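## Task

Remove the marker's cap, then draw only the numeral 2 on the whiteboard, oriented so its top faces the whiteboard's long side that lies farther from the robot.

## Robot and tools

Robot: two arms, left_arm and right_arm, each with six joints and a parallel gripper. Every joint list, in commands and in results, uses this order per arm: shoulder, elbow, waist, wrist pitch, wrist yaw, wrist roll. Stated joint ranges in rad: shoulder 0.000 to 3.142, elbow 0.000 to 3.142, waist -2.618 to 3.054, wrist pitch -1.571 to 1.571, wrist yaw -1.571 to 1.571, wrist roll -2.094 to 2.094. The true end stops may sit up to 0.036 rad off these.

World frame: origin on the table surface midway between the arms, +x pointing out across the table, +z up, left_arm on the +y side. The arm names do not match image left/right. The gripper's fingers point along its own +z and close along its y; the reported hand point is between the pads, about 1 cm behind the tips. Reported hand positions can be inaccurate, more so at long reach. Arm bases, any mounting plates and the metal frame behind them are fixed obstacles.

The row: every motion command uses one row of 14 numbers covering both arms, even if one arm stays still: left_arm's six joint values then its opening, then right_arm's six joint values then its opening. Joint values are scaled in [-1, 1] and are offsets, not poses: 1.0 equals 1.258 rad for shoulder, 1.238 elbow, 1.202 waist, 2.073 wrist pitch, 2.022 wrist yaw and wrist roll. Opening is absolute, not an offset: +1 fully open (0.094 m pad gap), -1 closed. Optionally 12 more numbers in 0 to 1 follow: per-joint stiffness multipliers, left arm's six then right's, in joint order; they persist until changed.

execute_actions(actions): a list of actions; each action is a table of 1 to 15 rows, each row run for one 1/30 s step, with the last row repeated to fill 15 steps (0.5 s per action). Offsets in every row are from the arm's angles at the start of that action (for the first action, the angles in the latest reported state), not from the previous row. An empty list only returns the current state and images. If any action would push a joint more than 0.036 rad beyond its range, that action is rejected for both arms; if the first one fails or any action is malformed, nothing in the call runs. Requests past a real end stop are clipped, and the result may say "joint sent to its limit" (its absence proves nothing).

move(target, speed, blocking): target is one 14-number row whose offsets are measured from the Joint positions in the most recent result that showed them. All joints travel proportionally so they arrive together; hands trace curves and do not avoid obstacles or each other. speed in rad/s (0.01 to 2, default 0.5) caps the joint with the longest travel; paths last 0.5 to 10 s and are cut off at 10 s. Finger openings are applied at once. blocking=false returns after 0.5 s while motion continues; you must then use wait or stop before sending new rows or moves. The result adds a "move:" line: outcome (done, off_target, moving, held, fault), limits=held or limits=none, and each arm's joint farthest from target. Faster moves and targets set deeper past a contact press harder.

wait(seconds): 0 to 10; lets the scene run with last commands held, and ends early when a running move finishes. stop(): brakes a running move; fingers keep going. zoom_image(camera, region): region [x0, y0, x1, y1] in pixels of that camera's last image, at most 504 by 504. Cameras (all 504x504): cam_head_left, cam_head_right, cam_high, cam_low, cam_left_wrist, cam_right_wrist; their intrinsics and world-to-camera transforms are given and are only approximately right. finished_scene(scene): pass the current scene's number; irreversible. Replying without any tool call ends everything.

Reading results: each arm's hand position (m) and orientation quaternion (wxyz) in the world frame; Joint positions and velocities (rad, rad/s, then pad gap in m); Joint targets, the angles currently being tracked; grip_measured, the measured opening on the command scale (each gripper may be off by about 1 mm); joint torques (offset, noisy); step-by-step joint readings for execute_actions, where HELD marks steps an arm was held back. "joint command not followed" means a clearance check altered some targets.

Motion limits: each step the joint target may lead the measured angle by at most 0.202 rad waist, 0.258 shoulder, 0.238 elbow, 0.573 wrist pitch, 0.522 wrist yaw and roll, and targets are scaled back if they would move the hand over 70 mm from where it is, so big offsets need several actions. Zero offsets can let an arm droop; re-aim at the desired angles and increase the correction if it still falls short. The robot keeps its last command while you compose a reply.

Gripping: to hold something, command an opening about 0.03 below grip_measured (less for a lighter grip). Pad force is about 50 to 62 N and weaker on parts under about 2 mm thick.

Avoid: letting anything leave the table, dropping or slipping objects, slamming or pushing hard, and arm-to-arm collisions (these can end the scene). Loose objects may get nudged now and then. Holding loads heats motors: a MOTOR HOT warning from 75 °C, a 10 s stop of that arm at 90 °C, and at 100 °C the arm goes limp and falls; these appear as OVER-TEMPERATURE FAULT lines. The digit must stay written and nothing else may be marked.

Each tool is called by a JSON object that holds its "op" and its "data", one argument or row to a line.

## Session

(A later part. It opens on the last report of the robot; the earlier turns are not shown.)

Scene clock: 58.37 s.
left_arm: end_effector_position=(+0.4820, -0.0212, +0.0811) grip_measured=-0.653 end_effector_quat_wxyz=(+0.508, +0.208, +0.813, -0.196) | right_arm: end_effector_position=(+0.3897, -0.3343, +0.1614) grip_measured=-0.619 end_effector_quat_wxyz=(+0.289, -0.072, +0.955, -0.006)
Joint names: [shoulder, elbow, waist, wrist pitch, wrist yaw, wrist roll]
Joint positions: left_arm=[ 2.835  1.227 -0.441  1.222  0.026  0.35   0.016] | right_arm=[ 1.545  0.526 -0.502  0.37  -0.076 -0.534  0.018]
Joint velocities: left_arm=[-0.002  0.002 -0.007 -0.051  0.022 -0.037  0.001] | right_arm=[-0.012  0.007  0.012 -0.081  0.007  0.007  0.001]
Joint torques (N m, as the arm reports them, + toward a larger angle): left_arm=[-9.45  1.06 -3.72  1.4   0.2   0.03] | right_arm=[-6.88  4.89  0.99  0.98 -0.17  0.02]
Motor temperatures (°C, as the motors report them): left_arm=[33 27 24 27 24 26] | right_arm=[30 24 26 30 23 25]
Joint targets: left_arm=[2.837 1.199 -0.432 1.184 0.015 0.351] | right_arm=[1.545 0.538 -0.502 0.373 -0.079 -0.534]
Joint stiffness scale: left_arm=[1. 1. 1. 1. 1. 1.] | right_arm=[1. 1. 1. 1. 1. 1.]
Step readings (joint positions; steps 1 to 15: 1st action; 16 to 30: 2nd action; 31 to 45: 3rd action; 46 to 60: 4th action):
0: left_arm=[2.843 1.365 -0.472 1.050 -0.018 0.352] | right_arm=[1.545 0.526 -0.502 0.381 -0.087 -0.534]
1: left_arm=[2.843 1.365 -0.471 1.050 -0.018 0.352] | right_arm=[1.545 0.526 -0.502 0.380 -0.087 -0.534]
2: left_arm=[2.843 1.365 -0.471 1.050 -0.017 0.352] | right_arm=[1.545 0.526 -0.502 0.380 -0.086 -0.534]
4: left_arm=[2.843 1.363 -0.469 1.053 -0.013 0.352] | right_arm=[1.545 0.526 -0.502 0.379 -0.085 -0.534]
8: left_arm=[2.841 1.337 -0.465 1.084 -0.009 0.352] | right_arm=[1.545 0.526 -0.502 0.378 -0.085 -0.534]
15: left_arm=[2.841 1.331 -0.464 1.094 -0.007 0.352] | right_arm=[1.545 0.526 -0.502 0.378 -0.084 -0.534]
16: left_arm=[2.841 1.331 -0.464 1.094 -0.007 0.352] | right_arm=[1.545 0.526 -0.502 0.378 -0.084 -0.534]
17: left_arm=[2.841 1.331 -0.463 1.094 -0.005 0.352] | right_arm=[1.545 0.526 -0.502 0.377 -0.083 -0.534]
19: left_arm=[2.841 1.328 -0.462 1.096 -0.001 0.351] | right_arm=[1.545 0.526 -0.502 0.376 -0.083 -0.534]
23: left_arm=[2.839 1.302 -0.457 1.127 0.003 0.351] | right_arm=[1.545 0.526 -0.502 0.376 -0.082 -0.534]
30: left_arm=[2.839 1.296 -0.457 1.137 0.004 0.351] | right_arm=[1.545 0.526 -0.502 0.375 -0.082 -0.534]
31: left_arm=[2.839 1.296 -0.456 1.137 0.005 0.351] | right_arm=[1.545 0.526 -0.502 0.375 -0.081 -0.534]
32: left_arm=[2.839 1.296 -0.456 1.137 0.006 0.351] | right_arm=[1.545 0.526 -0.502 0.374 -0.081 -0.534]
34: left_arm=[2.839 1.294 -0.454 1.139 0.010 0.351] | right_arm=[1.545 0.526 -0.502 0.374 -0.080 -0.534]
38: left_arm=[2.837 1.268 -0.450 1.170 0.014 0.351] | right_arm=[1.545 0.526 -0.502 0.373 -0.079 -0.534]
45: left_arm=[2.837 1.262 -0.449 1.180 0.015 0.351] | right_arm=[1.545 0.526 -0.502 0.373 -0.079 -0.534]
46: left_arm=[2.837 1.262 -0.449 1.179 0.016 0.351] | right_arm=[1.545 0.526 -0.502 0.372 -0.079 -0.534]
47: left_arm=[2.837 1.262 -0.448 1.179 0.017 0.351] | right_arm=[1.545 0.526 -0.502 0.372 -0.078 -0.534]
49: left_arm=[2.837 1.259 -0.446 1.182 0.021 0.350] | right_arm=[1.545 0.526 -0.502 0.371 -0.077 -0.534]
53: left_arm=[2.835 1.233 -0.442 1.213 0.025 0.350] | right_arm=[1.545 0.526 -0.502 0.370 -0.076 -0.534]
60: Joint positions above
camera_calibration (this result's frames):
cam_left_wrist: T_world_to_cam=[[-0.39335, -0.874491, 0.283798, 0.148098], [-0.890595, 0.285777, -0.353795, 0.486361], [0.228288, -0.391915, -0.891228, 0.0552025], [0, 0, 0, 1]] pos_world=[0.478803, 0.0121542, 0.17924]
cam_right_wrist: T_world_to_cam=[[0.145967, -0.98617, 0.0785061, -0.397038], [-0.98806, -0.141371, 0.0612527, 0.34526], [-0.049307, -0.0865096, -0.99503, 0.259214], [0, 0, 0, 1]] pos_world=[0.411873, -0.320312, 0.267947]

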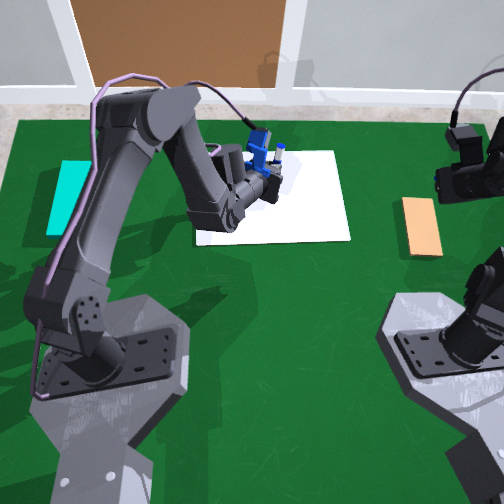

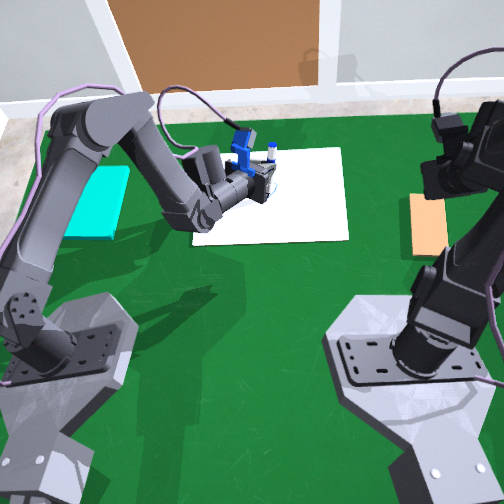

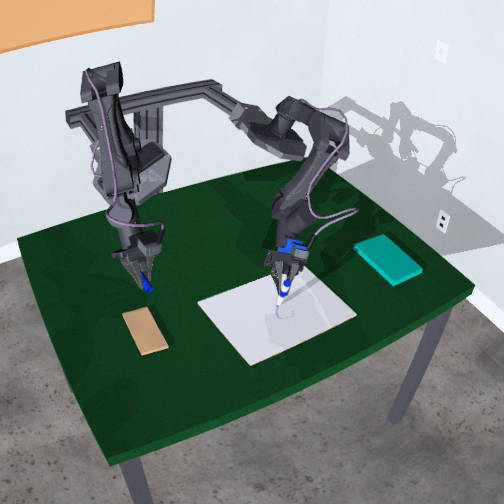

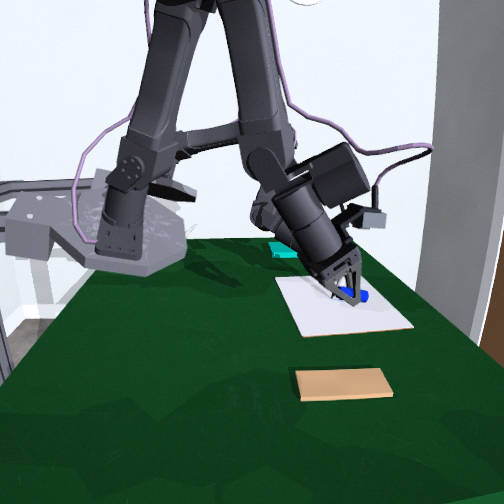

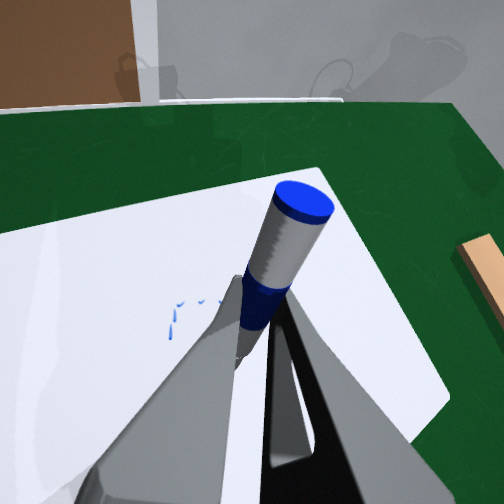

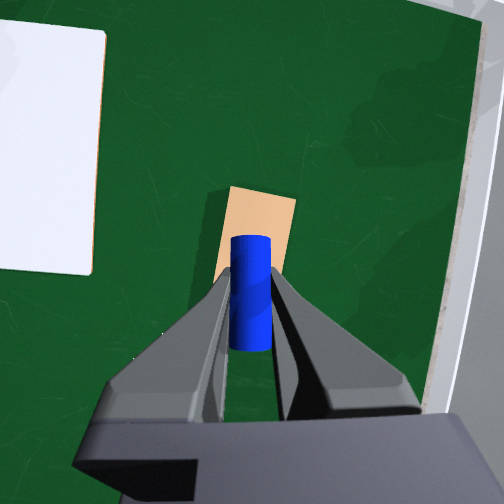

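{"op": "execute_actions", "data": {
  "actions": [
    [[0.004,-0.016,0,-0.024,-0.008,0,-0.8,0,0.01,0,0,0,0,-0.8],[0.004,-0.023,0,-0.02,-0.009,0,-0.8,0,0.01,0,0,0,0,-0.8],[0.004,-0.03,0,-0.014,-0.01,0,-0.8,0,0.01,0,0,0,0,-0.8],[0.004,-0.037,0,-0.008,-0.011,0,-0.8,0,0.01,0,0,0,0,-0.8],[0.004,-0.044,0,-0.002,-0.012,0,-0.8,0,0.01,0,0,0,0,-0.8],[0.004,-0.051,0,0.004,-0.012,0,-0.8,0,0.01,0,0,0,0,-0.8]],
    [[0.004,-0.016,0.006,-0.024,-0.008,0,-0.8,0,0.01,0,0,0,0,-0.8],[0.004,-0.023,0.008,-0.02,-0.009,0,-0.8,0,0.01,0,0,0,0,-0.8],[0.004,-0.03,0.009,-0.014,-0.01,0,-0.8,0,0.01,0,0,0,0,-0.8],[0.004,-0.037,0.01,-0.008,-0.011,0,-0.8,0,0.01,0,0,0,0,-0.8],[0.004,-0.044,0.011,-0.002,-0.012,0,-0.8,0,0.01,0,0,0,0,-0.8],[0.004,-0.051,0.012,0.004,-0.012,0,-0.8,0,0.01,0,0,0,0,-0.8]],
    [[0.004,-0.016,0,-0.024,-0.008,0,-0.8,0,0.01,0,0,0,0,-0.8],[0.004,-0.023,0,-0.02,-0.009,0,-0.8,0,0.01,0,0,0,0,-0.8],[0.004,-0.03,0,-0.014,-0.01,0,-0.8,0,0.01,0,0,0,0,-0.8],[0.004,-0.037,0,-0.008,-0.011,0,-0.8,0,0.01,0,0,0,0,-0.8],[0.004,-0.044,0,-0.002,-0.012,0,-0.8,0,0.01,0,0,0,0,-0.8],[0.004,-0.051,0,0.004,-0.012,0,-0.8,0,0.01,0,0,0,0,-0.8]],
    [[0.004,-0.016,0.006,-0.024,-0.008,0,-0.8,0,0.01,0,0,0,0,-0.8],[0.004,-0.023,0.008,-0.02,-0.009,0,-0.8,0,0.01,0,0,0,0,-0.8],[0.004,-0.03,0.009,-0.014,-0.01,0,-0.8,0,0.01,0,0,0,0,-0.8],[0.004,-0.037,0.01,-0.008,-0.011,0,-0.8,0,0.01,0,0,0,0,-0.8],[0.004,-0.044,0.011,-0.002,-0.012,0,-0.8,0,0.01,0,0,0,0,-0.8],[0.004,-0.051,0.012,0.004,-0.012,0,-0.8,0,0.01,0,0,0,0,-0.8]]
  ]
}}

{"op": "zoom_image", "data": {
  "camera": "cam_high",
  "region": [240,260,330,340]
}}

Scene clock: 61.60 s.
left_arm: end_effector_position=(+0.4548, +0.0003, +0.0812) grip_measured=-0.653 end_effector_quat_wxyz=(+0.516, +0.197, +0.813, -0.185) | right_arm: end_effector_position=(+0.3871, -0.3350, +0.1596) grip_measured=-0.619 end_effector_quat_wxyz=(+0.282, -0.071, +0.957, -0.008)
Joint names: [shoulder, elbow, waist, wrist pitch, wrist yaw, wrist roll]
Joint positions: left_arm=[ 2.835  1.083 -0.429  1.39   0.009  0.35   0.016] | right_arm=[ 1.545  0.526 -0.502  0.359 -0.065 -0.534  0.018]
Joint velocities: left_arm=[ 0.007  0.017  0.017 -0.007 -0.066  0.007  0.   ] | right_arm=[ 0.007  0.002  0.002 -0.007  0.066 -0.022 -0.001]
Joint torques (N m, as the arm reports them, + toward a larger angle): left_arm=[-8.53  0.45 -3.4   1.46  0.1   0.02] | right_arm=[-6.96  4.85  1.    0.96 -0.15  0.01]
Motor temperatures (°C, as the motors report them): left_arm=[33 26 24 27 24 26] | right_arm=[30 24 26 30 23 25]
Joint targets: left_arm=[2.840 1.056 -0.421 1.356 -0.012 0.350] | right_arm=[1.545 0.538 -0.502 0.362 -0.068 -0.534]
Joint stiffness scale: left_arm=[1. 1. 1. 1. 1. 1.] | right_arm=[1. 1. 1. 1. 1. 1.]
Step readings (joint positions; steps 1 to 15: 1st action; 16 to 30: 2nd action; 31 to 45: 3rd action; 46 to 60: 4th action):
0: left_arm=[2.835 1.227 -0.441 1.222 0.026 0.350] | right_arm=[1.545 0.526 -0.502 0.370 -0.076 -0.534]
1: left_arm=[2.835 1.227 -0.441 1.222 0.026 0.350] | right_arm=[1.545 0.526 -0.502 0.370 -0.075 -0.534]
2: left_arm=[2.835 1.227 -0.441 1.222 0.026 0.350] | right_arm=[1.545 0.526 -0.502 0.369 -0.075 -0.534]
4: left_arm=[2.835 1.223 -0.441 1.226 0.025 0.350] | right_arm=[1.545 0.526 -0.502 0.368 -0.074 -0.534]
8: left_arm=[2.835 1.197 -0.441 1.256 0.022 0.350] | right_arm=[1.545 0.526 -0.502 0.368 -0.074 -0.534]
15: left_arm=[2.835 1.191 -0.441 1.264 0.020 0.350] | right_arm=[1.545 0.526 -0.502 0.367 -0.073 -0.534]
16: left_arm=[2.835 1.191 -0.441 1.264 0.020 0.350] | right_arm=[1.545 0.526 -0.502 0.367 -0.073 -0.534]
17: left_arm=[2.835 1.191 -0.441 1.264 0.020 0.350] | right_arm=[1.545 0.526 -0.502 0.366 -0.072 -0.534]
19: left_arm=[2.835 1.186 -0.440 1.269 0.020 0.350] | right_arm=[1.545 0.526 -0.502 0.366 -0.072 -0.534]
23: left_arm=[2.835 1.161 -0.436 1.300 0.019 0.350] | right_arm=[1.545 0.526 -0.502 0.365 -0.071 -0.534]
30: left_arm=[2.835 1.155 -0.435 1.308 0.019 0.350] | right_arm=[1.545 0.526 -0.502 0.365 -0.071 -0.534]
31: left_arm=[2.835 1.155 -0.435 1.308 0.019 0.350] | right_arm=[1.545 0.526 -0.502 0.364 -0.070 -0.534]
32: left_arm=[2.835 1.155 -0.435 1.308 0.019 0.350] | right_arm=[1.545 0.526 -0.502 0.364 -0.070 -0.534]
34: left_arm=[2.835 1.151 -0.435 1.312 0.018 0.350] | right_arm=[1.545 0.526 -0.502 0.363 -0.069 -0.534]
38: left_arm=[2.835 1.125 -0.435 1.341 0.014 0.350] | right_arm=[1.545 0.526 -0.502 0.362 -0.068 -0.534]
45: left_arm=[2.835 1.120 -0.435 1.348 0.012 0.350] | right_arm=[1.545 0.526 -0.502 0.362 -0.068 -0.534]
46: left_arm=[2.835 1.120 -0.435 1.348 0.012 0.350] | right_arm=[1.545 0.526 -0.502 0.362 -0.067 -0.534]
47: left_arm=[2.835 1.120 -0.435 1.348 0.012 0.350] | right_arm=[1.545 0.526 -0.502 0.361 -0.067 -0.534]
49: left_arm=[2.835 1.115 -0.434 1.352 0.011 0.350] | right_arm=[1.545 0.526 -0.502 0.360 -0.066 -0.534]
53: left_arm=[2.835 1.089 -0.431 1.382 0.010 0.350] | right_arm=[1.545 0.526 -0.502 0.360 -0.066 -0.534]
60: Joint positions above
camera_calibration (this result's frames):
cam_left_wrist: T_world_to_cam=[[-0.3676, -0.888019, 0.276212, 0.145088], [-0.894718, 0.256686, -0.365503, 0.458797], [0.253673, -0.381491, -0.888884, 0.0581254], [0, 0, 0, 1]] pos_world=[0.449083, 0.0332485, 0.179283]
cam_right_wrist: T_world_to_cam=[[0.143652, -0.986302, 0.0810654, -0.396804], [-0.98759, -0.13762, 0.0756787, 0.341417], [-0.0634859, -0.0909308, -0.993832, 0.261088], [0, 0, 0, 1]] pos_world=[0.410757, -0.320642, 0.265807]

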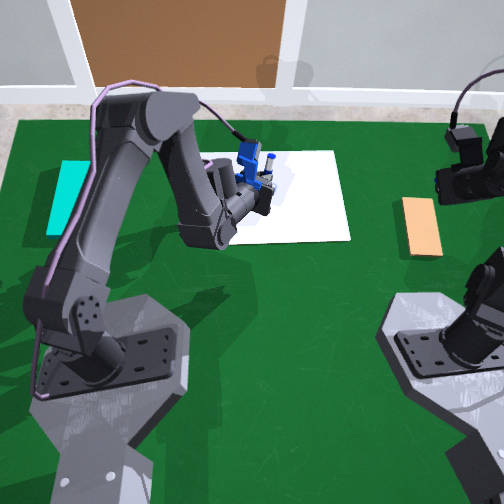

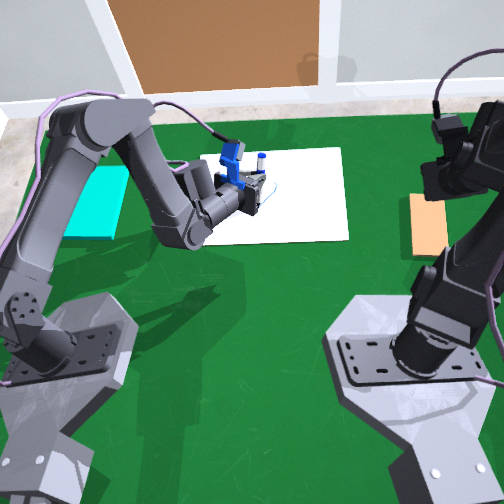

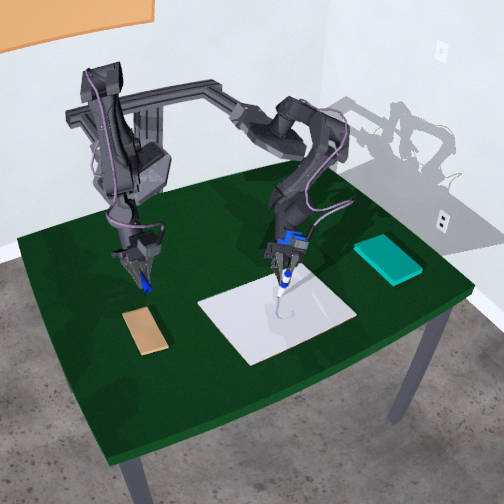

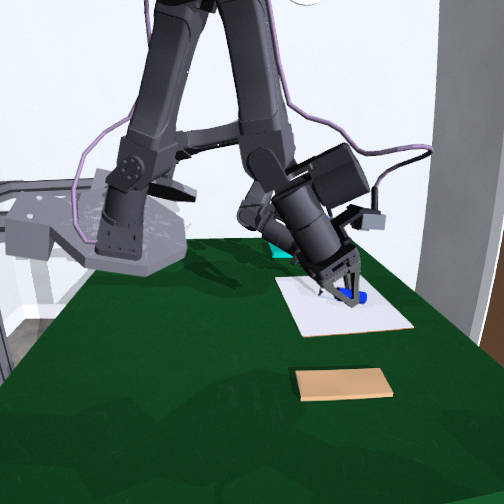

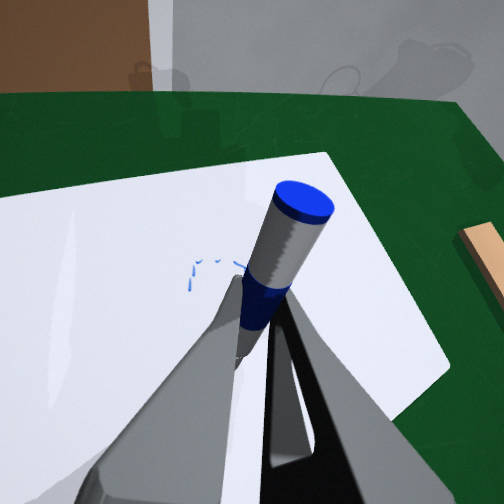

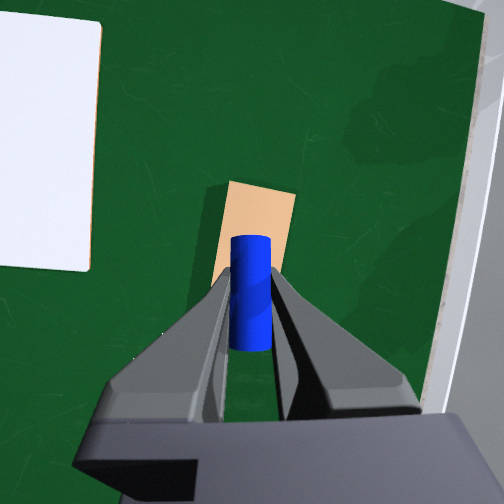

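Region (240, 260, 330, 340) of cam_high's 504x504 image, scaled by 5.600, with more detail than that image has.

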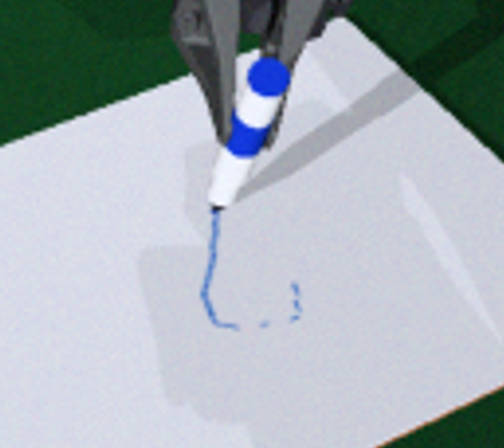

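{"op": "execute_actions", "data": {
  "actions": [
    [[0.004,-0.016,0,-0.024,-0.006,0,-0.8,0,0.01,0,0,0,0,-0.8],[0.004,-0.023,0,-0.02,-0.006,0,-0.8,0,0.01,0,0,0,0,-0.8],[0.004,-0.03,0,-0.014,-0.006,0,-0.8,0,0.01,0,0,0,0,-0.8],[0.004,-0.037,0,-0.008,-0.006,0,-0.8,0,0.01,0,0,0,0,-0.8],[0.004,-0.044,0,-0.002,-0.006,0,-0.8,0,0.01,0,0,0,0,-0.8],[0.004,-0.051,0,0.004,-0.006,0,-0.8,0,0.01,0,0,0,0,-0.8]],
    [[0.004,-0.016,0,-0.024,-0.006,0,-0.8,0,0.01,0,0,0,0,-0.8],[0.004,-0.023,0,-0.02,-0.006,0,-0.8,0,0.01,0,0,0,0,-0.8],[0.004,-0.03,0,-0.014,-0.006,0,-0.8,0,0.01,0,0,0,0,-0.8],[0.004,-0.037,0,-0.008,-0.006,0,-0.8,0,0.01,0,0,0,0,-0.8],[0.004,-0.044,0,-0.002,-0.006,0,-0.8,0,0.01,0,0,0,0,-0.8],[0.004,-0.051,0,0.004,-0.006,0,-0.8,0,0.01,0,0,0,0,-0.8]],
    [[0,0.012,-0.012,-0.032,0,0,-0.8,0,0.01,0,0,0,0,-0.8],[0,0.019,-0.016,-0.038,0,0,-0.8,0,0.01,0,0,0,0,-0.8],[0,0.026,-0.019,-0.044,0,0,-0.8,0,0.01,0,0,0,0,-0.8],[0,0.032,-0.022,-0.049,0,0,-0.8,0,0.01,0,0,0,0,-0.8],[0,0.038,-0.025,-0.054,0,0,-0.8,0,0.01,0,0,0,0,-0.8],[0,0.044,-0.028,-0.058,0,0,-0.8,0,0.01,0,0,0,0,-0.8]],
    [[0,0.012,-0.012,-0.032,0,0,-0.8,0,0.01,0,0,0,0,-0.8],[0,0.019,-0.016,-0.038,0,0,-0.8,0,0.01,0,0,0,0,-0.8],[0,0.026,-0.019,-0.044,0,0,-0.8,0,0.01,0,0,0,0,-0.8],[0,0.032,-0.022,-0.049,0,0,-0.8,0,0.01,0,0,0,0,-0.8],[0,0.038,-0.025,-0.054,0,0,-0.8,0,0.01,0,0,0,0,-0.8],[0,0.044,-0.028,-0.058,0,0,-0.8,0,0.01,0,0,0,0,-0.8]]
  ]
}}

{"op": "zoom_image", "data": {
  "camera": "cam_high",
  "region": [240,260,330,340]
}}

Scene clock: 64.87 s.
left_arm: end_effector_position=(+0.4397, -0.0219, +0.0795) grip_measured=-0.653 end_effector_quat_wxyz=(+0.497, +0.221, +0.815, -0.199) | right_arm: end_effector_position=(+0.3845, -0.3357, +0.1580) grip_measured=-0.619 end_effector_quat_wxyz=(+0.276, -0.070, +0.959, -0.010)
Joint names: [shoulder, elbow, waist, wrist pitch, wrist yaw, wrist roll]
Joint positions: left_arm=[ 2.835  1.088 -0.478  1.331  0.002  0.349  0.016] | right_arm=[ 1.545  0.526 -0.502  0.349 -0.055 -0.534  0.018]
Joint velocities: left_arm=[-0.012  0.012 -0.017  0.066  0.007 -0.007 -0.001] | right_arm=[ 0.002  0.017 -0.007 -0.11   0.066 -0.051 -0.001]
Joint torques (N m, as the arm reports them, + toward a larger angle): left_arm=[-8.97  3.31 -4.86  1.19  0.38  0.02] | right_arm=[-6.95  4.85  1.02  0.94 -0.15  0.01]
Motor temperatures (°C, as the motors report them): left_arm=[33 26 24 27 24 26] | right_arm=[30 24 26 30 23 25]
Joint targets: left_arm=[2.835 1.102 -0.487 1.274 0.005 0.349] | right_arm=[1.545 0.538 -0.502 0.351 -0.057 -0.534]
Joint stiffness scale: left_arm=[1. 1. 1. 1. 1. 1.] | right_arm=[1. 1. 1. 1. 1. 1.]
Step readings (joint positions; steps 1 to 15: 1st action; 16 to 30: 2nd action; 31 to 45: 3rd action; 46 to 60: 4th action):
0: left_arm=[2.835 1.083 -0.429 1.390 0.009 0.349] | right_arm=[1.545 0.526 -0.502 0.359 -0.065 -0.534]
1: left_arm=[2.835 1.083 -0.429 1.390 0.009 0.349] | right_arm=[1.545 0.526 -0.502 0.359 -0.065 -0.534]
2: left_arm=[2.835 1.083 -0.429 1.390 0.009 0.349] | right_arm=[1.545 0.526 -0.502 0.359 -0.064 -0.534]
4: left_arm=[2.835 1.079 -0.429 1.393 0.009 0.349] | right_arm=[1.545 0.526 -0.502 0.358 -0.064 -0.534]
8: left_arm=[2.835 1.051 -0.429 1.419 0.009 0.349] | right_arm=[1.545 0.526 -0.502 0.357 -0.063 -0.534]
15: left_arm=[2.835 1.046 -0.429 1.425 0.009 0.349] | right_arm=[1.545 0.526 -0.502 0.357 -0.062 -0.534]
16: left_arm=[2.835 1.046 -0.429 1.425 0.009 0.349] | right_arm=[1.545 0.526 -0.502 0.357 -0.062 -0.534]
17: left_arm=[2.835 1.046 -0.429 1.425 0.009 0.349] | right_arm=[1.545 0.526 -0.502 0.356 -0.062 -0.534]
19: left_arm=[2.835 1.041 -0.429 1.428 0.008 0.349] | right_arm=[1.545 0.526 -0.502 0.355 -0.061 -0.534]
23: left_arm=[2.835 1.014 -0.429 1.453 0.008 0.349] | right_arm=[1.545 0.526 -0.502 0.355 -0.060 -0.534]
30: left_arm=[2.835 1.008 -0.429 1.459 0.007 0.349] | right_arm=[1.545 0.526 -0.502 0.354 -0.060 -0.534]
31: left_arm=[2.835 1.008 -0.430 1.457 0.007 0.349] | right_arm=[1.545 0.526 -0.502 0.354 -0.059 -0.534]
32: left_arm=[2.835 1.009 -0.431 1.454 0.007 0.349] | right_arm=[1.545 0.526 -0.502 0.354 -0.059 -0.534]
34: left_arm=[2.835 1.019 -0.435 1.440 0.006 0.349] | right_arm=[1.545 0.526 -0.502 0.353 -0.058 -0.534]
38: left_arm=[2.835 1.043 -0.449 1.405 0.005 0.349] | right_arm=[1.545 0.526 -0.502 0.352 -0.058 -0.534]
45: left_arm=[2.835 1.048 -0.454 1.394 0.005 0.349] | right_arm=[1.545 0.526 -0.502 0.352 -0.058 -0.534]
46: left_arm=[2.835 1.048 -0.454 1.393 0.005 0.349] | right_arm=[1.545 0.526 -0.502 0.351 -0.057 -0.534]
47: left_arm=[2.835 1.049 -0.454 1.391 0.004 0.349] | right_arm=[1.545 0.526 -0.502 0.351 -0.056 -0.534]
49: left_arm=[2.835 1.058 -0.458 1.378 0.002 0.349] | right_arm=[1.545 0.526 -0.502 0.350 -0.056 -0.534]
53: left_arm=[2.835 1.082 -0.473 1.343 0.002 0.349] | right_arm=[1.545 0.526 -0.502 0.349 -0.055 -0.534]
60: Joint positions above
camera_calibration (this result's frames):
cam_left_wrist: T_world_to_cam=[[-0.411213, -0.868325, 0.277336, 0.139772], [-0.888618, 0.314068, -0.334244, 0.446493], [0.20313, -0.383891, -0.900758, 0.0751521], [0, 0, 0, 1]] pos_world=[0.438972, 0.00998858, 0.178168]
cam_right_wrist: T_world_to_cam=[[0.141546, -0.986394, 0.0836186, -0.396628], [-0.986921, -0.134028, 0.0895768, 0.337648], [-0.0771508, -0.0952041, -0.992464, 0.262818], [0, 0, 0, 1]] pos_world=[0.409649, -0.320956, 0.263757]

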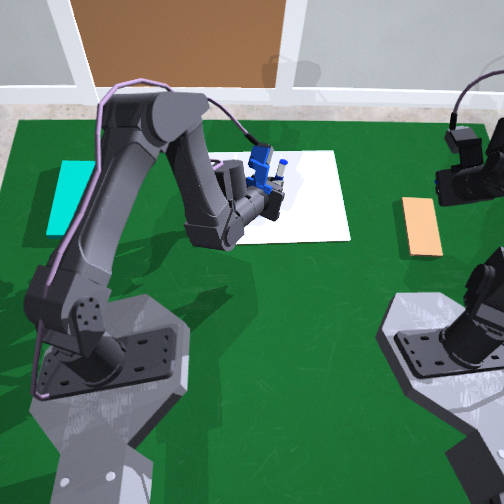

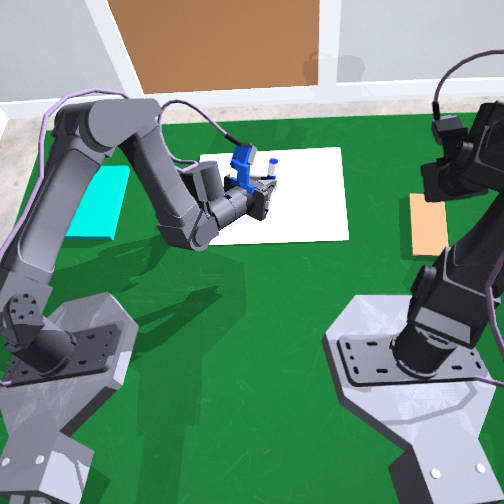

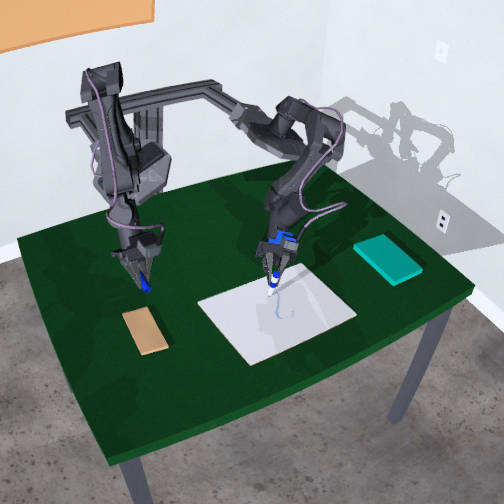

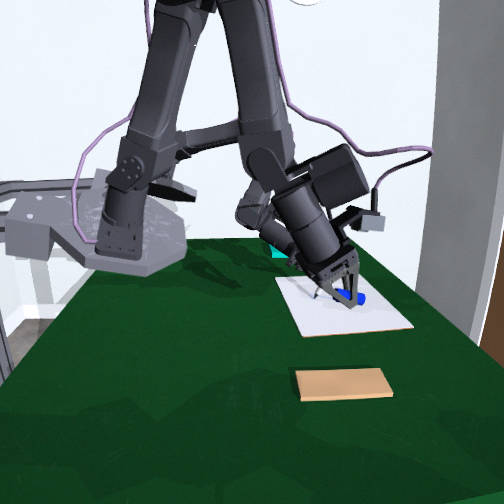

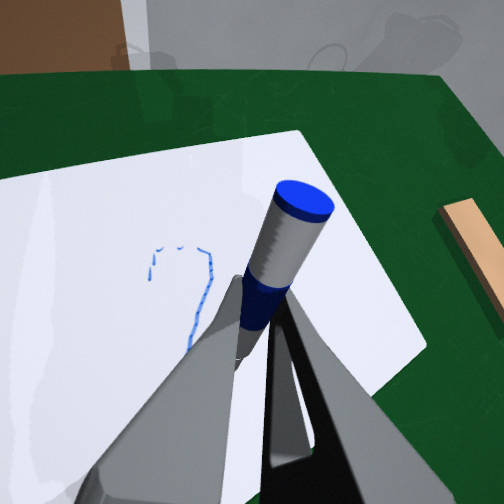

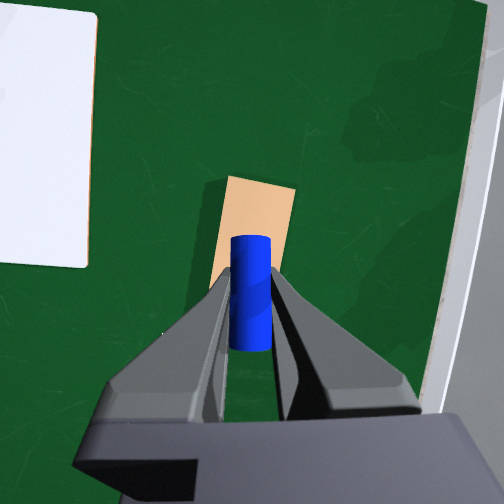

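Region (240, 260, 330, 340) of cam_high's 504x504 image, scaled by 5.600, with more detail than that image has.

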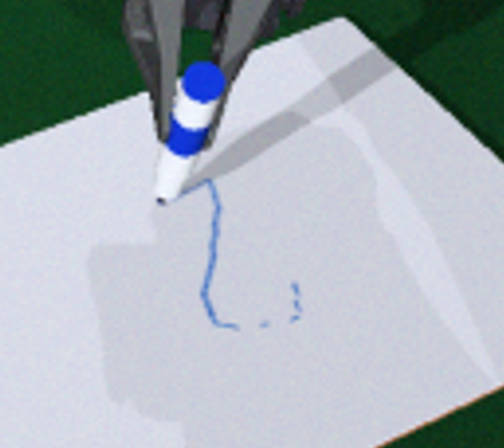

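{"op": "execute_actions", "data": {
  "actions": [
    [[0,0.012,-0.012,-0.032,0,0,-0.8,0,0.01,0,0,0,0,-0.8],[0,0.019,-0.016,-0.038,0,0,-0.8,0,0.01,0,0,0,0,-0.8],[0,0.026,-0.019,-0.044,0,0,-0.8,0,0.01,0,0,0,0,-0.8],[0,0.032,-0.022,-0.049,0,0,-0.8,0,0.01,0,0,0,0,-0.8],[0,0.038,-0.025,-0.054,0,0,-0.8,0,0.01,0,0,0,0,-0.8],[0,0.044,-0.028,-0.058,0,0,-0.8,0,0.01,0,0,0,0,-0.8]],
    [[0,0.012,-0.012,-0.032,0,0,-0.8,0,0.01,0,0,0,0,-0.8],[0,0.019,-0.016,-0.038,0,0,-0.8,0,0.01,0,0,0,0,-0.8],[0,0.026,-0.019,-0.044,0,0,-0.8,0,0.01,0,0,0,0,-0.8],[0,0.032,-0.022,-0.049,0,0,-0.8,0,0.01,0,0,0,0,-0.8],[0,0.038,-0.025,-0.054,0,0,-0.8,0,0.01,0,0,0,0,-0.8],[0,0.044,-0.028,-0.058,0,0,-0.8,0,0.01,0,0,0,0,-0.8]],
    [[0,0,0,0.012,0,0,-0.8,0,0.01,0,0,0,0,-0.8],[-0.015,0,0,0.025,0,0,-0.8,0,0.01,0,0,0,0,-0.8],[-0.03,0,0,0.025,0,0,-0.8,0,0.01,0,0,0,0,-0.8],[-0.045,0,0,0.025,0,0,-0.8,0,0.01,0,0,0,0,-0.8]]
  ]
}}

{"op": "zoom_image", "data": {
  "camera": "cam_high",
  "region": [230,250,330,340]
}}

Scene clock: 66.93 s.
left_arm: end_effector_position=(+0.4649, -0.0476, +0.1120) grip_measured=-0.653 end_effector_quat_wxyz=(+0.519, +0.228, +0.798, -0.207) | right_arm: end_effector_position=(+0.3826, -0.3362, +0.1568) grip_measured=-0.619 end_effector_quat_wxyz=(+0.271, -0.070, +0.960, -0.012)
Joint names: [shoulder, elbow, waist, wrist pitch, wrist yaw, wrist roll]
Joint positions: left_arm=[ 2.785  1.167 -0.526  1.246 -0.007  0.35   0.016] | right_arm=[ 1.545  0.526 -0.502  0.341 -0.048 -0.534  0.018]
Joint velocities: left_arm=[-0.002 -0.002 -0.012 -0.022 -0.022 -0.007  0.   ] | right_arm=[-0.002  0.002  0.002 -0.007 -0.051  0.051 -0.   ]
Joint torques (N m, as the arm reports them, + toward a larger angle): left_arm=[-10.06   3.03  -4.35   1.86   0.34   0.03] | right_arm=[-6.9   4.85  0.98  0.94 -0.13  0.02]
Motor temperatures (°C, as the motors report them): left_arm=[33 26 24 27 24 26] | right_arm=[30 24 26 30 23 25]
Joint targets: left_arm=[2.779 1.167 -0.526 1.247 -0.005 0.350] | right_arm=[1.545 0.538 -0.502 0.344 -0.050 -0.534]
Joint stiffness scale: left_arm=[1. 1. 1. 1. 1. 1.] | right_arm=[1. 1. 1. 1. 1. 1.]
Step readings (joint positions; steps 1 to 15: 1st action; 16 to 30: 2nd action; 31 to 45: 3rd action):
0: left_arm=[2.835 1.088 -0.478 1.330 0.002 0.349] | right_arm=[1.545 0.526 -0.502 0.349 -0.055 -0.534]
1: left_arm=[2.835 1.088 -0.478 1.330 0.002 0.349] | right_arm=[1.545 0.526 -0.502 0.349 -0.054 -0.534]
2: left_arm=[2.835 1.089 -0.478 1.328 0.001 0.349] | right_arm=[1.545 0.526 -0.502 0.349 -0.054 -0.534]
4: left_arm=[2.835 1.098 -0.482 1.315 -0.001 0.350] | right_arm=[1.545 0.526 -0.502 0.347 -0.053 -0.534]
8: left_arm=[2.835 1.122 -0.497 1.278 -0.002 0.350] | right_arm=[1.545 0.526 -0.502 0.347 -0.053 -0.534]
15: left_arm=[2.835 1.128 -0.502 1.264 -0.002 0.350] | right_arm=[1.545 0.526 -0.502 0.347 -0.052 -0.534]
16: left_arm=[2.835 1.128 -0.502 1.263 -0.002 0.350] | right_arm=[1.545 0.526 -0.502 0.346 -0.052 -0.534]
17: left_arm=[2.835 1.130 -0.503 1.261 -0.002 0.350] | right_arm=[1.545 0.526 -0.502 0.346 -0.051 -0.534]
19: left_arm=[2.835 1.139 -0.506 1.247 -0.005 0.350] | right_arm=[1.545 0.526 -0.502 0.345 -0.051 -0.534]
23: left_arm=[2.835 1.162 -0.520 1.209 -0.005 0.350] | right_arm=[1.545 0.526 -0.502 0.344 -0.050 -0.534]
30: left_arm=[2.835 1.167 -0.526 1.195 -0.005 0.350] | right_arm=[1.545 0.526 -0.502 0.344 -0.050 -0.534]
31: left_arm=[2.835 1.167 -0.526 1.200 -0.005 0.350] | right_arm=[1.545 0.526 -0.502 0.344 -0.050 -0.534]
32: left_arm=[2.835 1.167 -0.526 1.206 -0.005 0.350] | right_arm=[1.545 0.526 -0.502 0.343 -0.049 -0.534]
34: left_arm=[2.829 1.167 -0.526 1.212 -0.006 0.350] | right_arm=[1.545 0.526 -0.502 0.342 -0.048 -0.534]
38: left_arm=[2.798 1.167 -0.526 1.228 -0.007 0.350] | right_arm=[1.545 0.526 -0.502 0.342 -0.048 -0.534]
45: Joint positions above
camera_calibration (this result's frames):
cam_left_wrist: T_world_to_cam=[[-0.441875, -0.853516, 0.276147, 0.133932], [-0.863788, 0.321737, -0.387757, 0.482656], [0.24211, -0.409873, -0.879425, 0.0676854], [0, 0, 0, 1]] pos_world=[0.459706, -0.0132329, 0.209692]
cam_right_wrist: T_world_to_cam=[[0.140232, -0.986439, 0.085285, -0.396493], [-0.98628, -0.131592, 0.0996775, 0.3348], [-0.0871029, -0.0980929, -0.991358, 0.264111], [0, 0, 0, 1]] pos_world=[0.408813, -0.321152, 0.262272]

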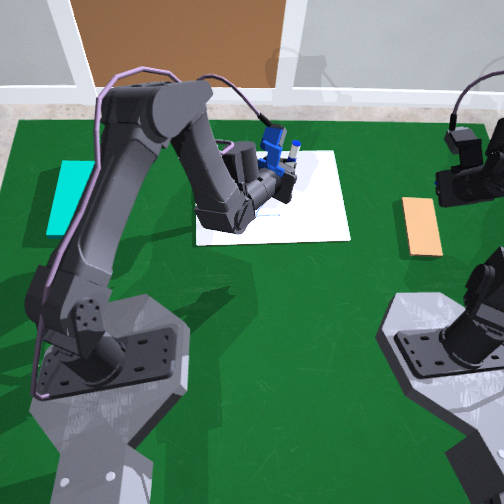

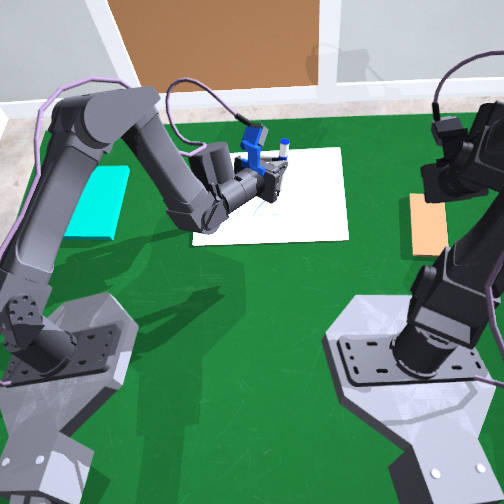

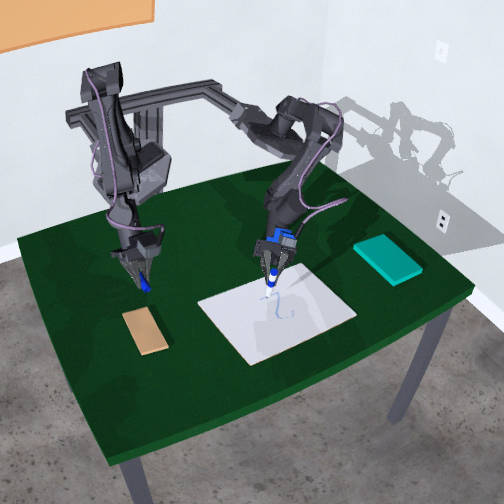

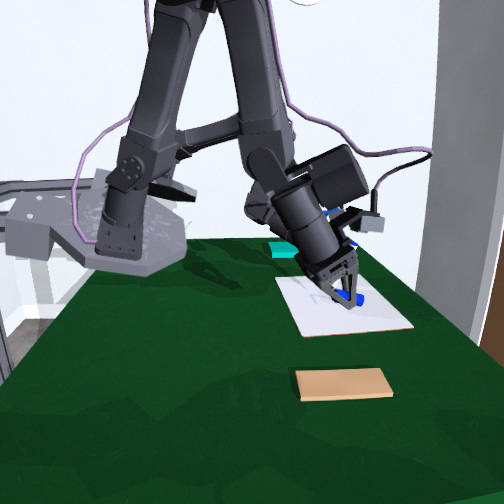

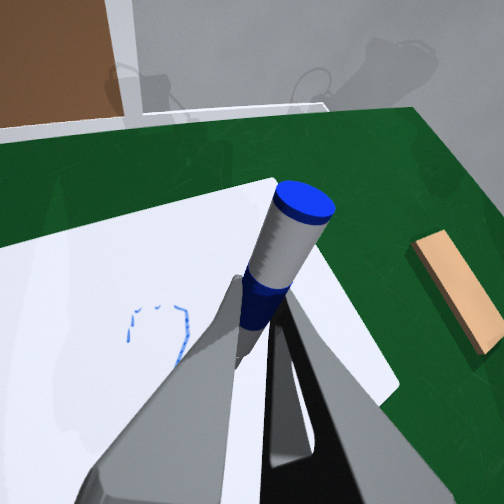

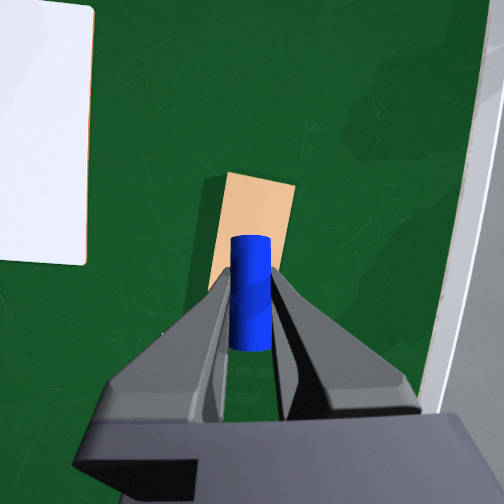

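Region (230, 250, 330, 340) of cam_high's 504x504 image, scaled by 5.040, with more detail than that image has; it fills the top 454 rows of this view, and the rest is white.

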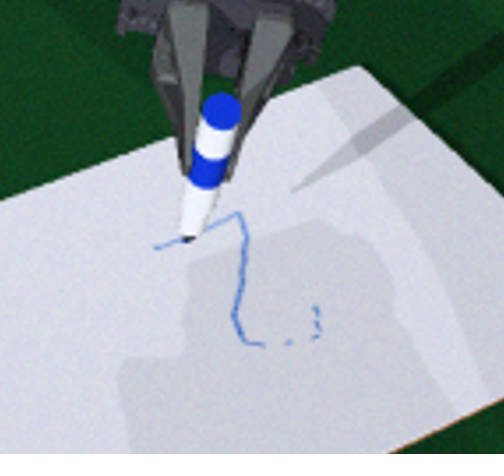

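{"op": "move", "data": {
  "target": [0,0.108,0.104,0.02,-0.006,0,-0.8,0,0.01,0,0,0,0,-0.8],
  "speed": 0.15
}}

Scene clock: 68.47 s.
left_arm: end_effector_position=(+0.5374, +0.0144, +0.1177) grip_measured=-0.653 end_effector_quat_wxyz=(+0.570, +0.154, +0.793, -0.155) | right_arm: end_effector_position=(+0.3820, -0.3364, +0.1564) grip_measured=-0.619 end_effector_quat_wxyz=(+0.269, -0.069, +0.960, -0.012)
Joint names: [shoulder, elbow, waist, wrist pitch, wrist yaw, wrist roll]
Joint positions: left_arm=[ 2.785  1.281 -0.396  1.284 -0.021  0.35   0.016] | right_arm=[ 1.545  0.526 -0.502  0.339 -0.045 -0.534  0.018]
Joint velocities: left_arm=[-0.002 -0.007  0.017  0.007 -0.051  0.081  0.   ] | right_arm=[-0.002 -0.017  0.007 -0.007 -0.007  0.081 -0.   ]
Joint torques (N m, as the arm reports them, + toward a larger angle): left_arm=[-10.04   4.94  -4.99   1.96   0.34   0.02] | right_arm=[-6.9   4.87  0.97  0.92 -0.14  0.03]
Motor temperatures (°C, as the motors report them): left_arm=[33 27 24 27 24 26] | right_arm=[30 24 26 30 23 25]
Joint targets: left_arm=[2.785 1.301 -0.401 1.288 -0.019 0.350] | right_arm=[1.545 0.538 -0.502 0.342 -0.047 -0.534]
Joint stiffness scale: left_arm=[1. 1. 1. 1. 1. 1.] | right_arm=[1. 1. 1. 1. 1. 1.]
move: done; limits=none; left_arm: farthest joint: the elbow, 0.020 radians from its target (0.133 radians at the start); right_arm: farthest joint: the elbow, 0.013 radians from its target (0.013 radians at the start)
camera_calibration (this result's frames):
cam_left_wrist: T_world_to_cam=[[-0.292606, -0.919429, 0.262741, 0.139623], [-0.874794, 0.146424, -0.461839, 0.544655], [0.386157, -0.364981, -0.847155, -0.00128086], [0, 0, 0, 1]] pos_world=[0.51781, 0.0481558, 0.213773]
cam_right_wrist: T_world_to_cam=[[0.139635, -0.986448, 0.0861537, -0.396506], [-0.986077, -0.130591, 0.102945, 0.333962], [-0.0902989, -0.0993289, -0.990949, 0.264411], [0, 0, 0, 1]] pos_world=[0.408554, -0.321257, 0.261798]

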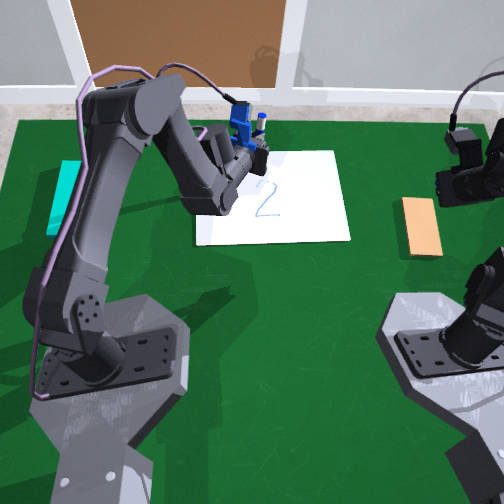

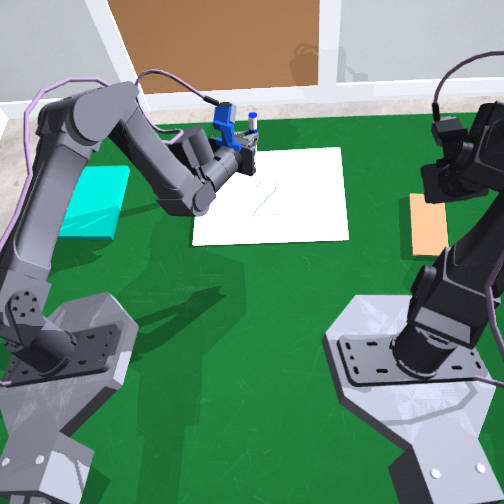

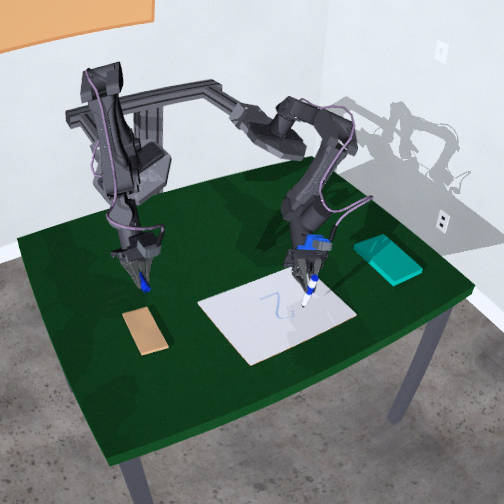

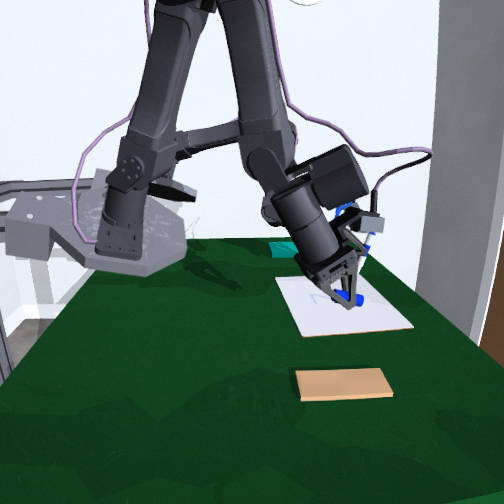

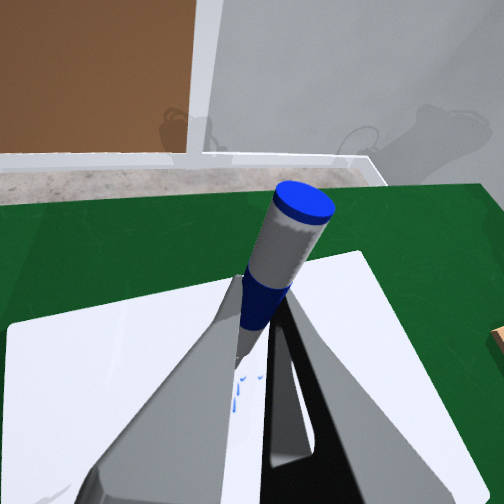

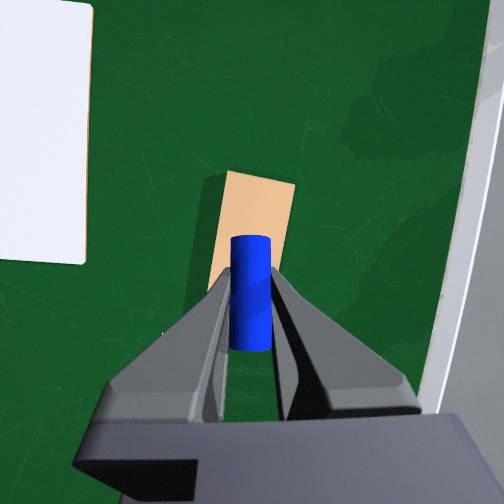

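{"op": "execute_actions", "data": {
  "actions": [
    [[0.01,0.02,-0.008,-0.004,0,0,-0.8,0,0.01,0,0,0,0,-0.8],[0.018,0.022,-0.012,-0.004,0,0,-0.8,0,0.01,0,0,0,0,-0.8],[0.026,0.022,-0.013,-0.004,0,0,-0.8,0,0.01,0,0,0,0,-0.8],[0.034,0.022,-0.013,-0.004,0,0,-0.8,0,0.01,0,0,0,0,-0.8],[0.042,0.022,-0.013,-0.004,0,0,-0.8,0,0.01,0,0,0,0,-0.8],[0.048,0.022,-0.013,-0.004,0,0,-0.8,0,0.01,0,0,0,0,-0.8]]
  ]
}}

{"op": "zoom_image", "data": {
  "camera": "cam_high",
  "region": [250,270,330,340]
}}

Scene clock: 69.37 s.
left_arm: end_effector_position=(+0.5210, +0.0078, +0.0903) grip_measured=-0.653 end_effector_quat_wxyz=(+0.548, +0.163, +0.805, -0.157) | right_arm: end_effector_position=(+0.3813, -0.3365, +0.1560) grip_measured=-0.619 end_effector_quat_wxyz=(+0.268, -0.069, +0.961, -0.013)
Joint names: [shoulder, elbow, waist, wrist pitch, wrist yaw, wrist roll]
Joint positions: left_arm=[ 2.844  1.292 -0.396  1.277 -0.022  0.35   0.016] | right_arm=[ 1.545  0.526 -0.502  0.336 -0.043 -0.534  0.018]
Joint velocities: left_arm=[-0.002 -0.007 -0.007  0.051 -0.081 -0.007 -0.   ] | right_arm=[ 0.012 -0.012  0.007 -0.081  0.007 -0.022 -0.001]
Joint torques (N m, as the arm reports them, + toward a larger angle): left_arm=[-9.73  4.42 -5.68  1.86  0.32  0.02] | right_arm=[-6.85  4.81  0.97  0.92 -0.15  0.02]
Motor temperatures (°C, as the motors report them): left_arm=[33 27 24 27 24 26] | right_arm=[30 24 26 30 23 25]
Joint targets: left_arm=[2.846 1.308 -0.411 1.276 -0.021 0.350] | right_arm=[1.545 0.538 -0.502 0.339 -0.045 -0.534]
Joint stiffness scale: left_arm=[1. 1. 1. 1. 1. 1.] | right_arm=[1. 1. 1. 1. 1. 1.]
Step readings (joint positions):
0: left_arm=[2.785 1.281 -0.396 1.284 -0.021 0.350] | right_arm=[1.545 0.526 -0.502 0.339 -0.045 -0.534]
1: left_arm=[2.785 1.281 -0.396 1.284 -0.021 0.350] | right_arm=[1.545 0.526 -0.502 0.339 -0.045 -0.534]
2: left_arm=[2.786 1.281 -0.396 1.284 -0.021 0.350] | right_arm=[1.545 0.526 -0.502 0.338 -0.044 -0.534]
4: left_arm=[2.794 1.287 -0.396 1.284 -0.022 0.350] | right_arm=[1.545 0.526 -0.502 0.337 -0.044 -0.534]
8: left_arm=[2.824 1.292 -0.396 1.284 -0.022 0.350] | right_arm=[1.545 0.526 -0.502 0.337 -0.043 -0.534]
15: Joint positions above
camera_calibration (this result's frames):
cam_left_wrist: T_world_to_cam=[[-0.299493, -0.917709, 0.260986, 0.139676], [-0.892129, 0.172384, -0.4176, 0.523507], [0.338245, -0.357902, -0.870343, 0.00634004], [0, 0, 0, 1]] pos_world=[0.506723, 0.0402064, 0.187681]
cam_right_wrist: T_world_to_cam=[[0.139305, -0.986458, 0.0865706, -0.396443], [-0.985809, -0.12988, 0.106357, 0.332943], [-0.0936734, -0.100158, -0.990552, 0.264889], [0, 0, 0, 1]] pos_world=[0.408258, -0.321301, 0.261296]

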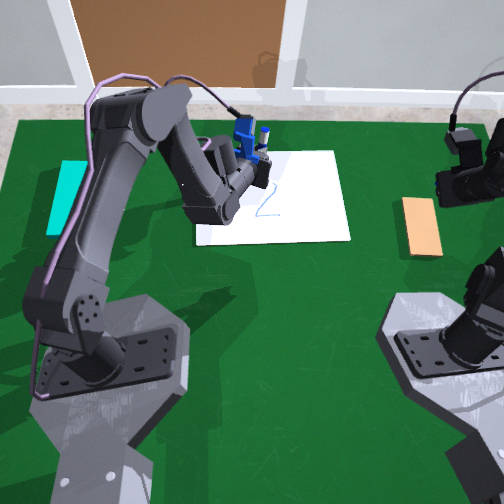

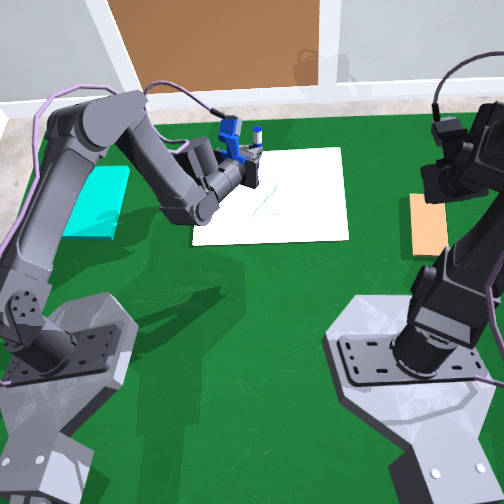

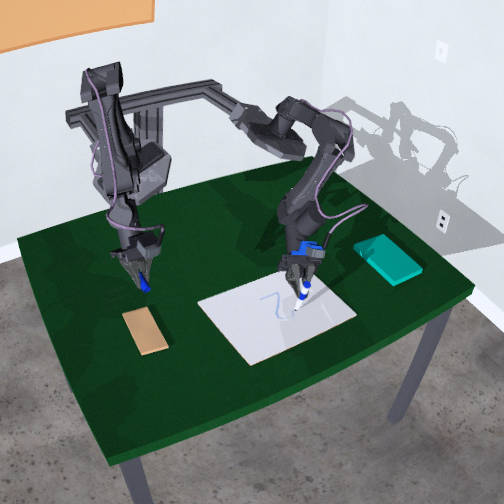

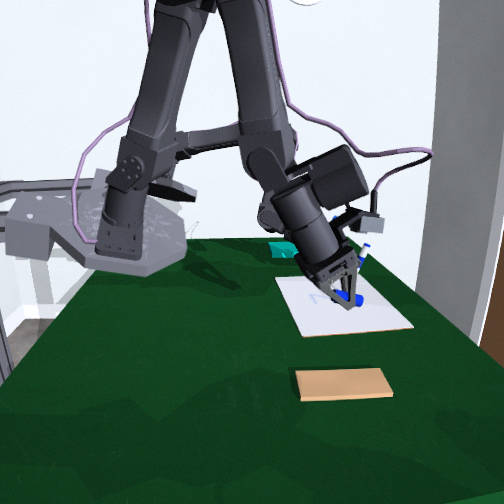

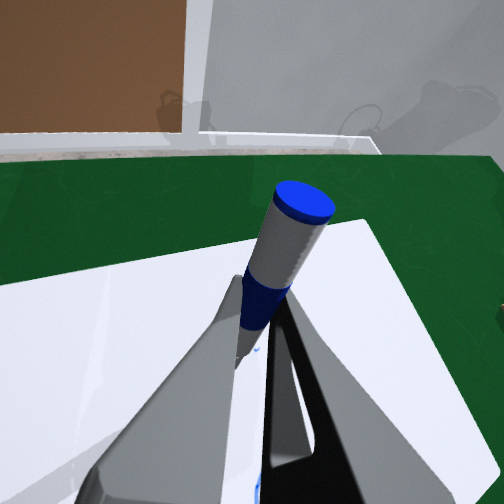

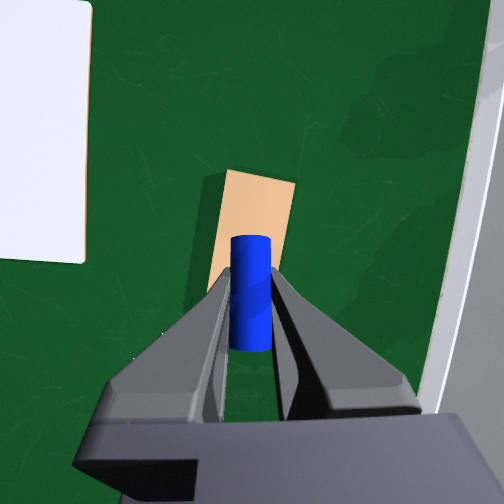

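Region (250, 270, 330, 340) of cam_high's 504x504 image, scaled by 6.300, with more detail than that image has; it fills the top 441 rows of this view, and the rest is white.

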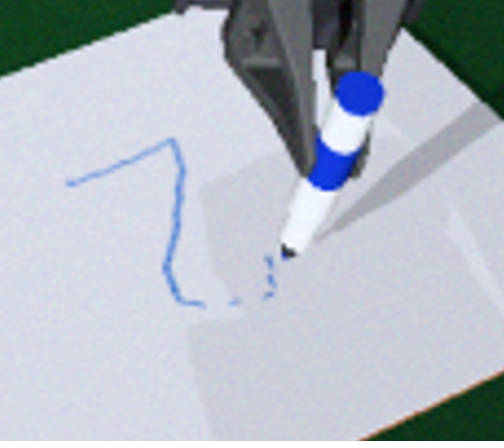

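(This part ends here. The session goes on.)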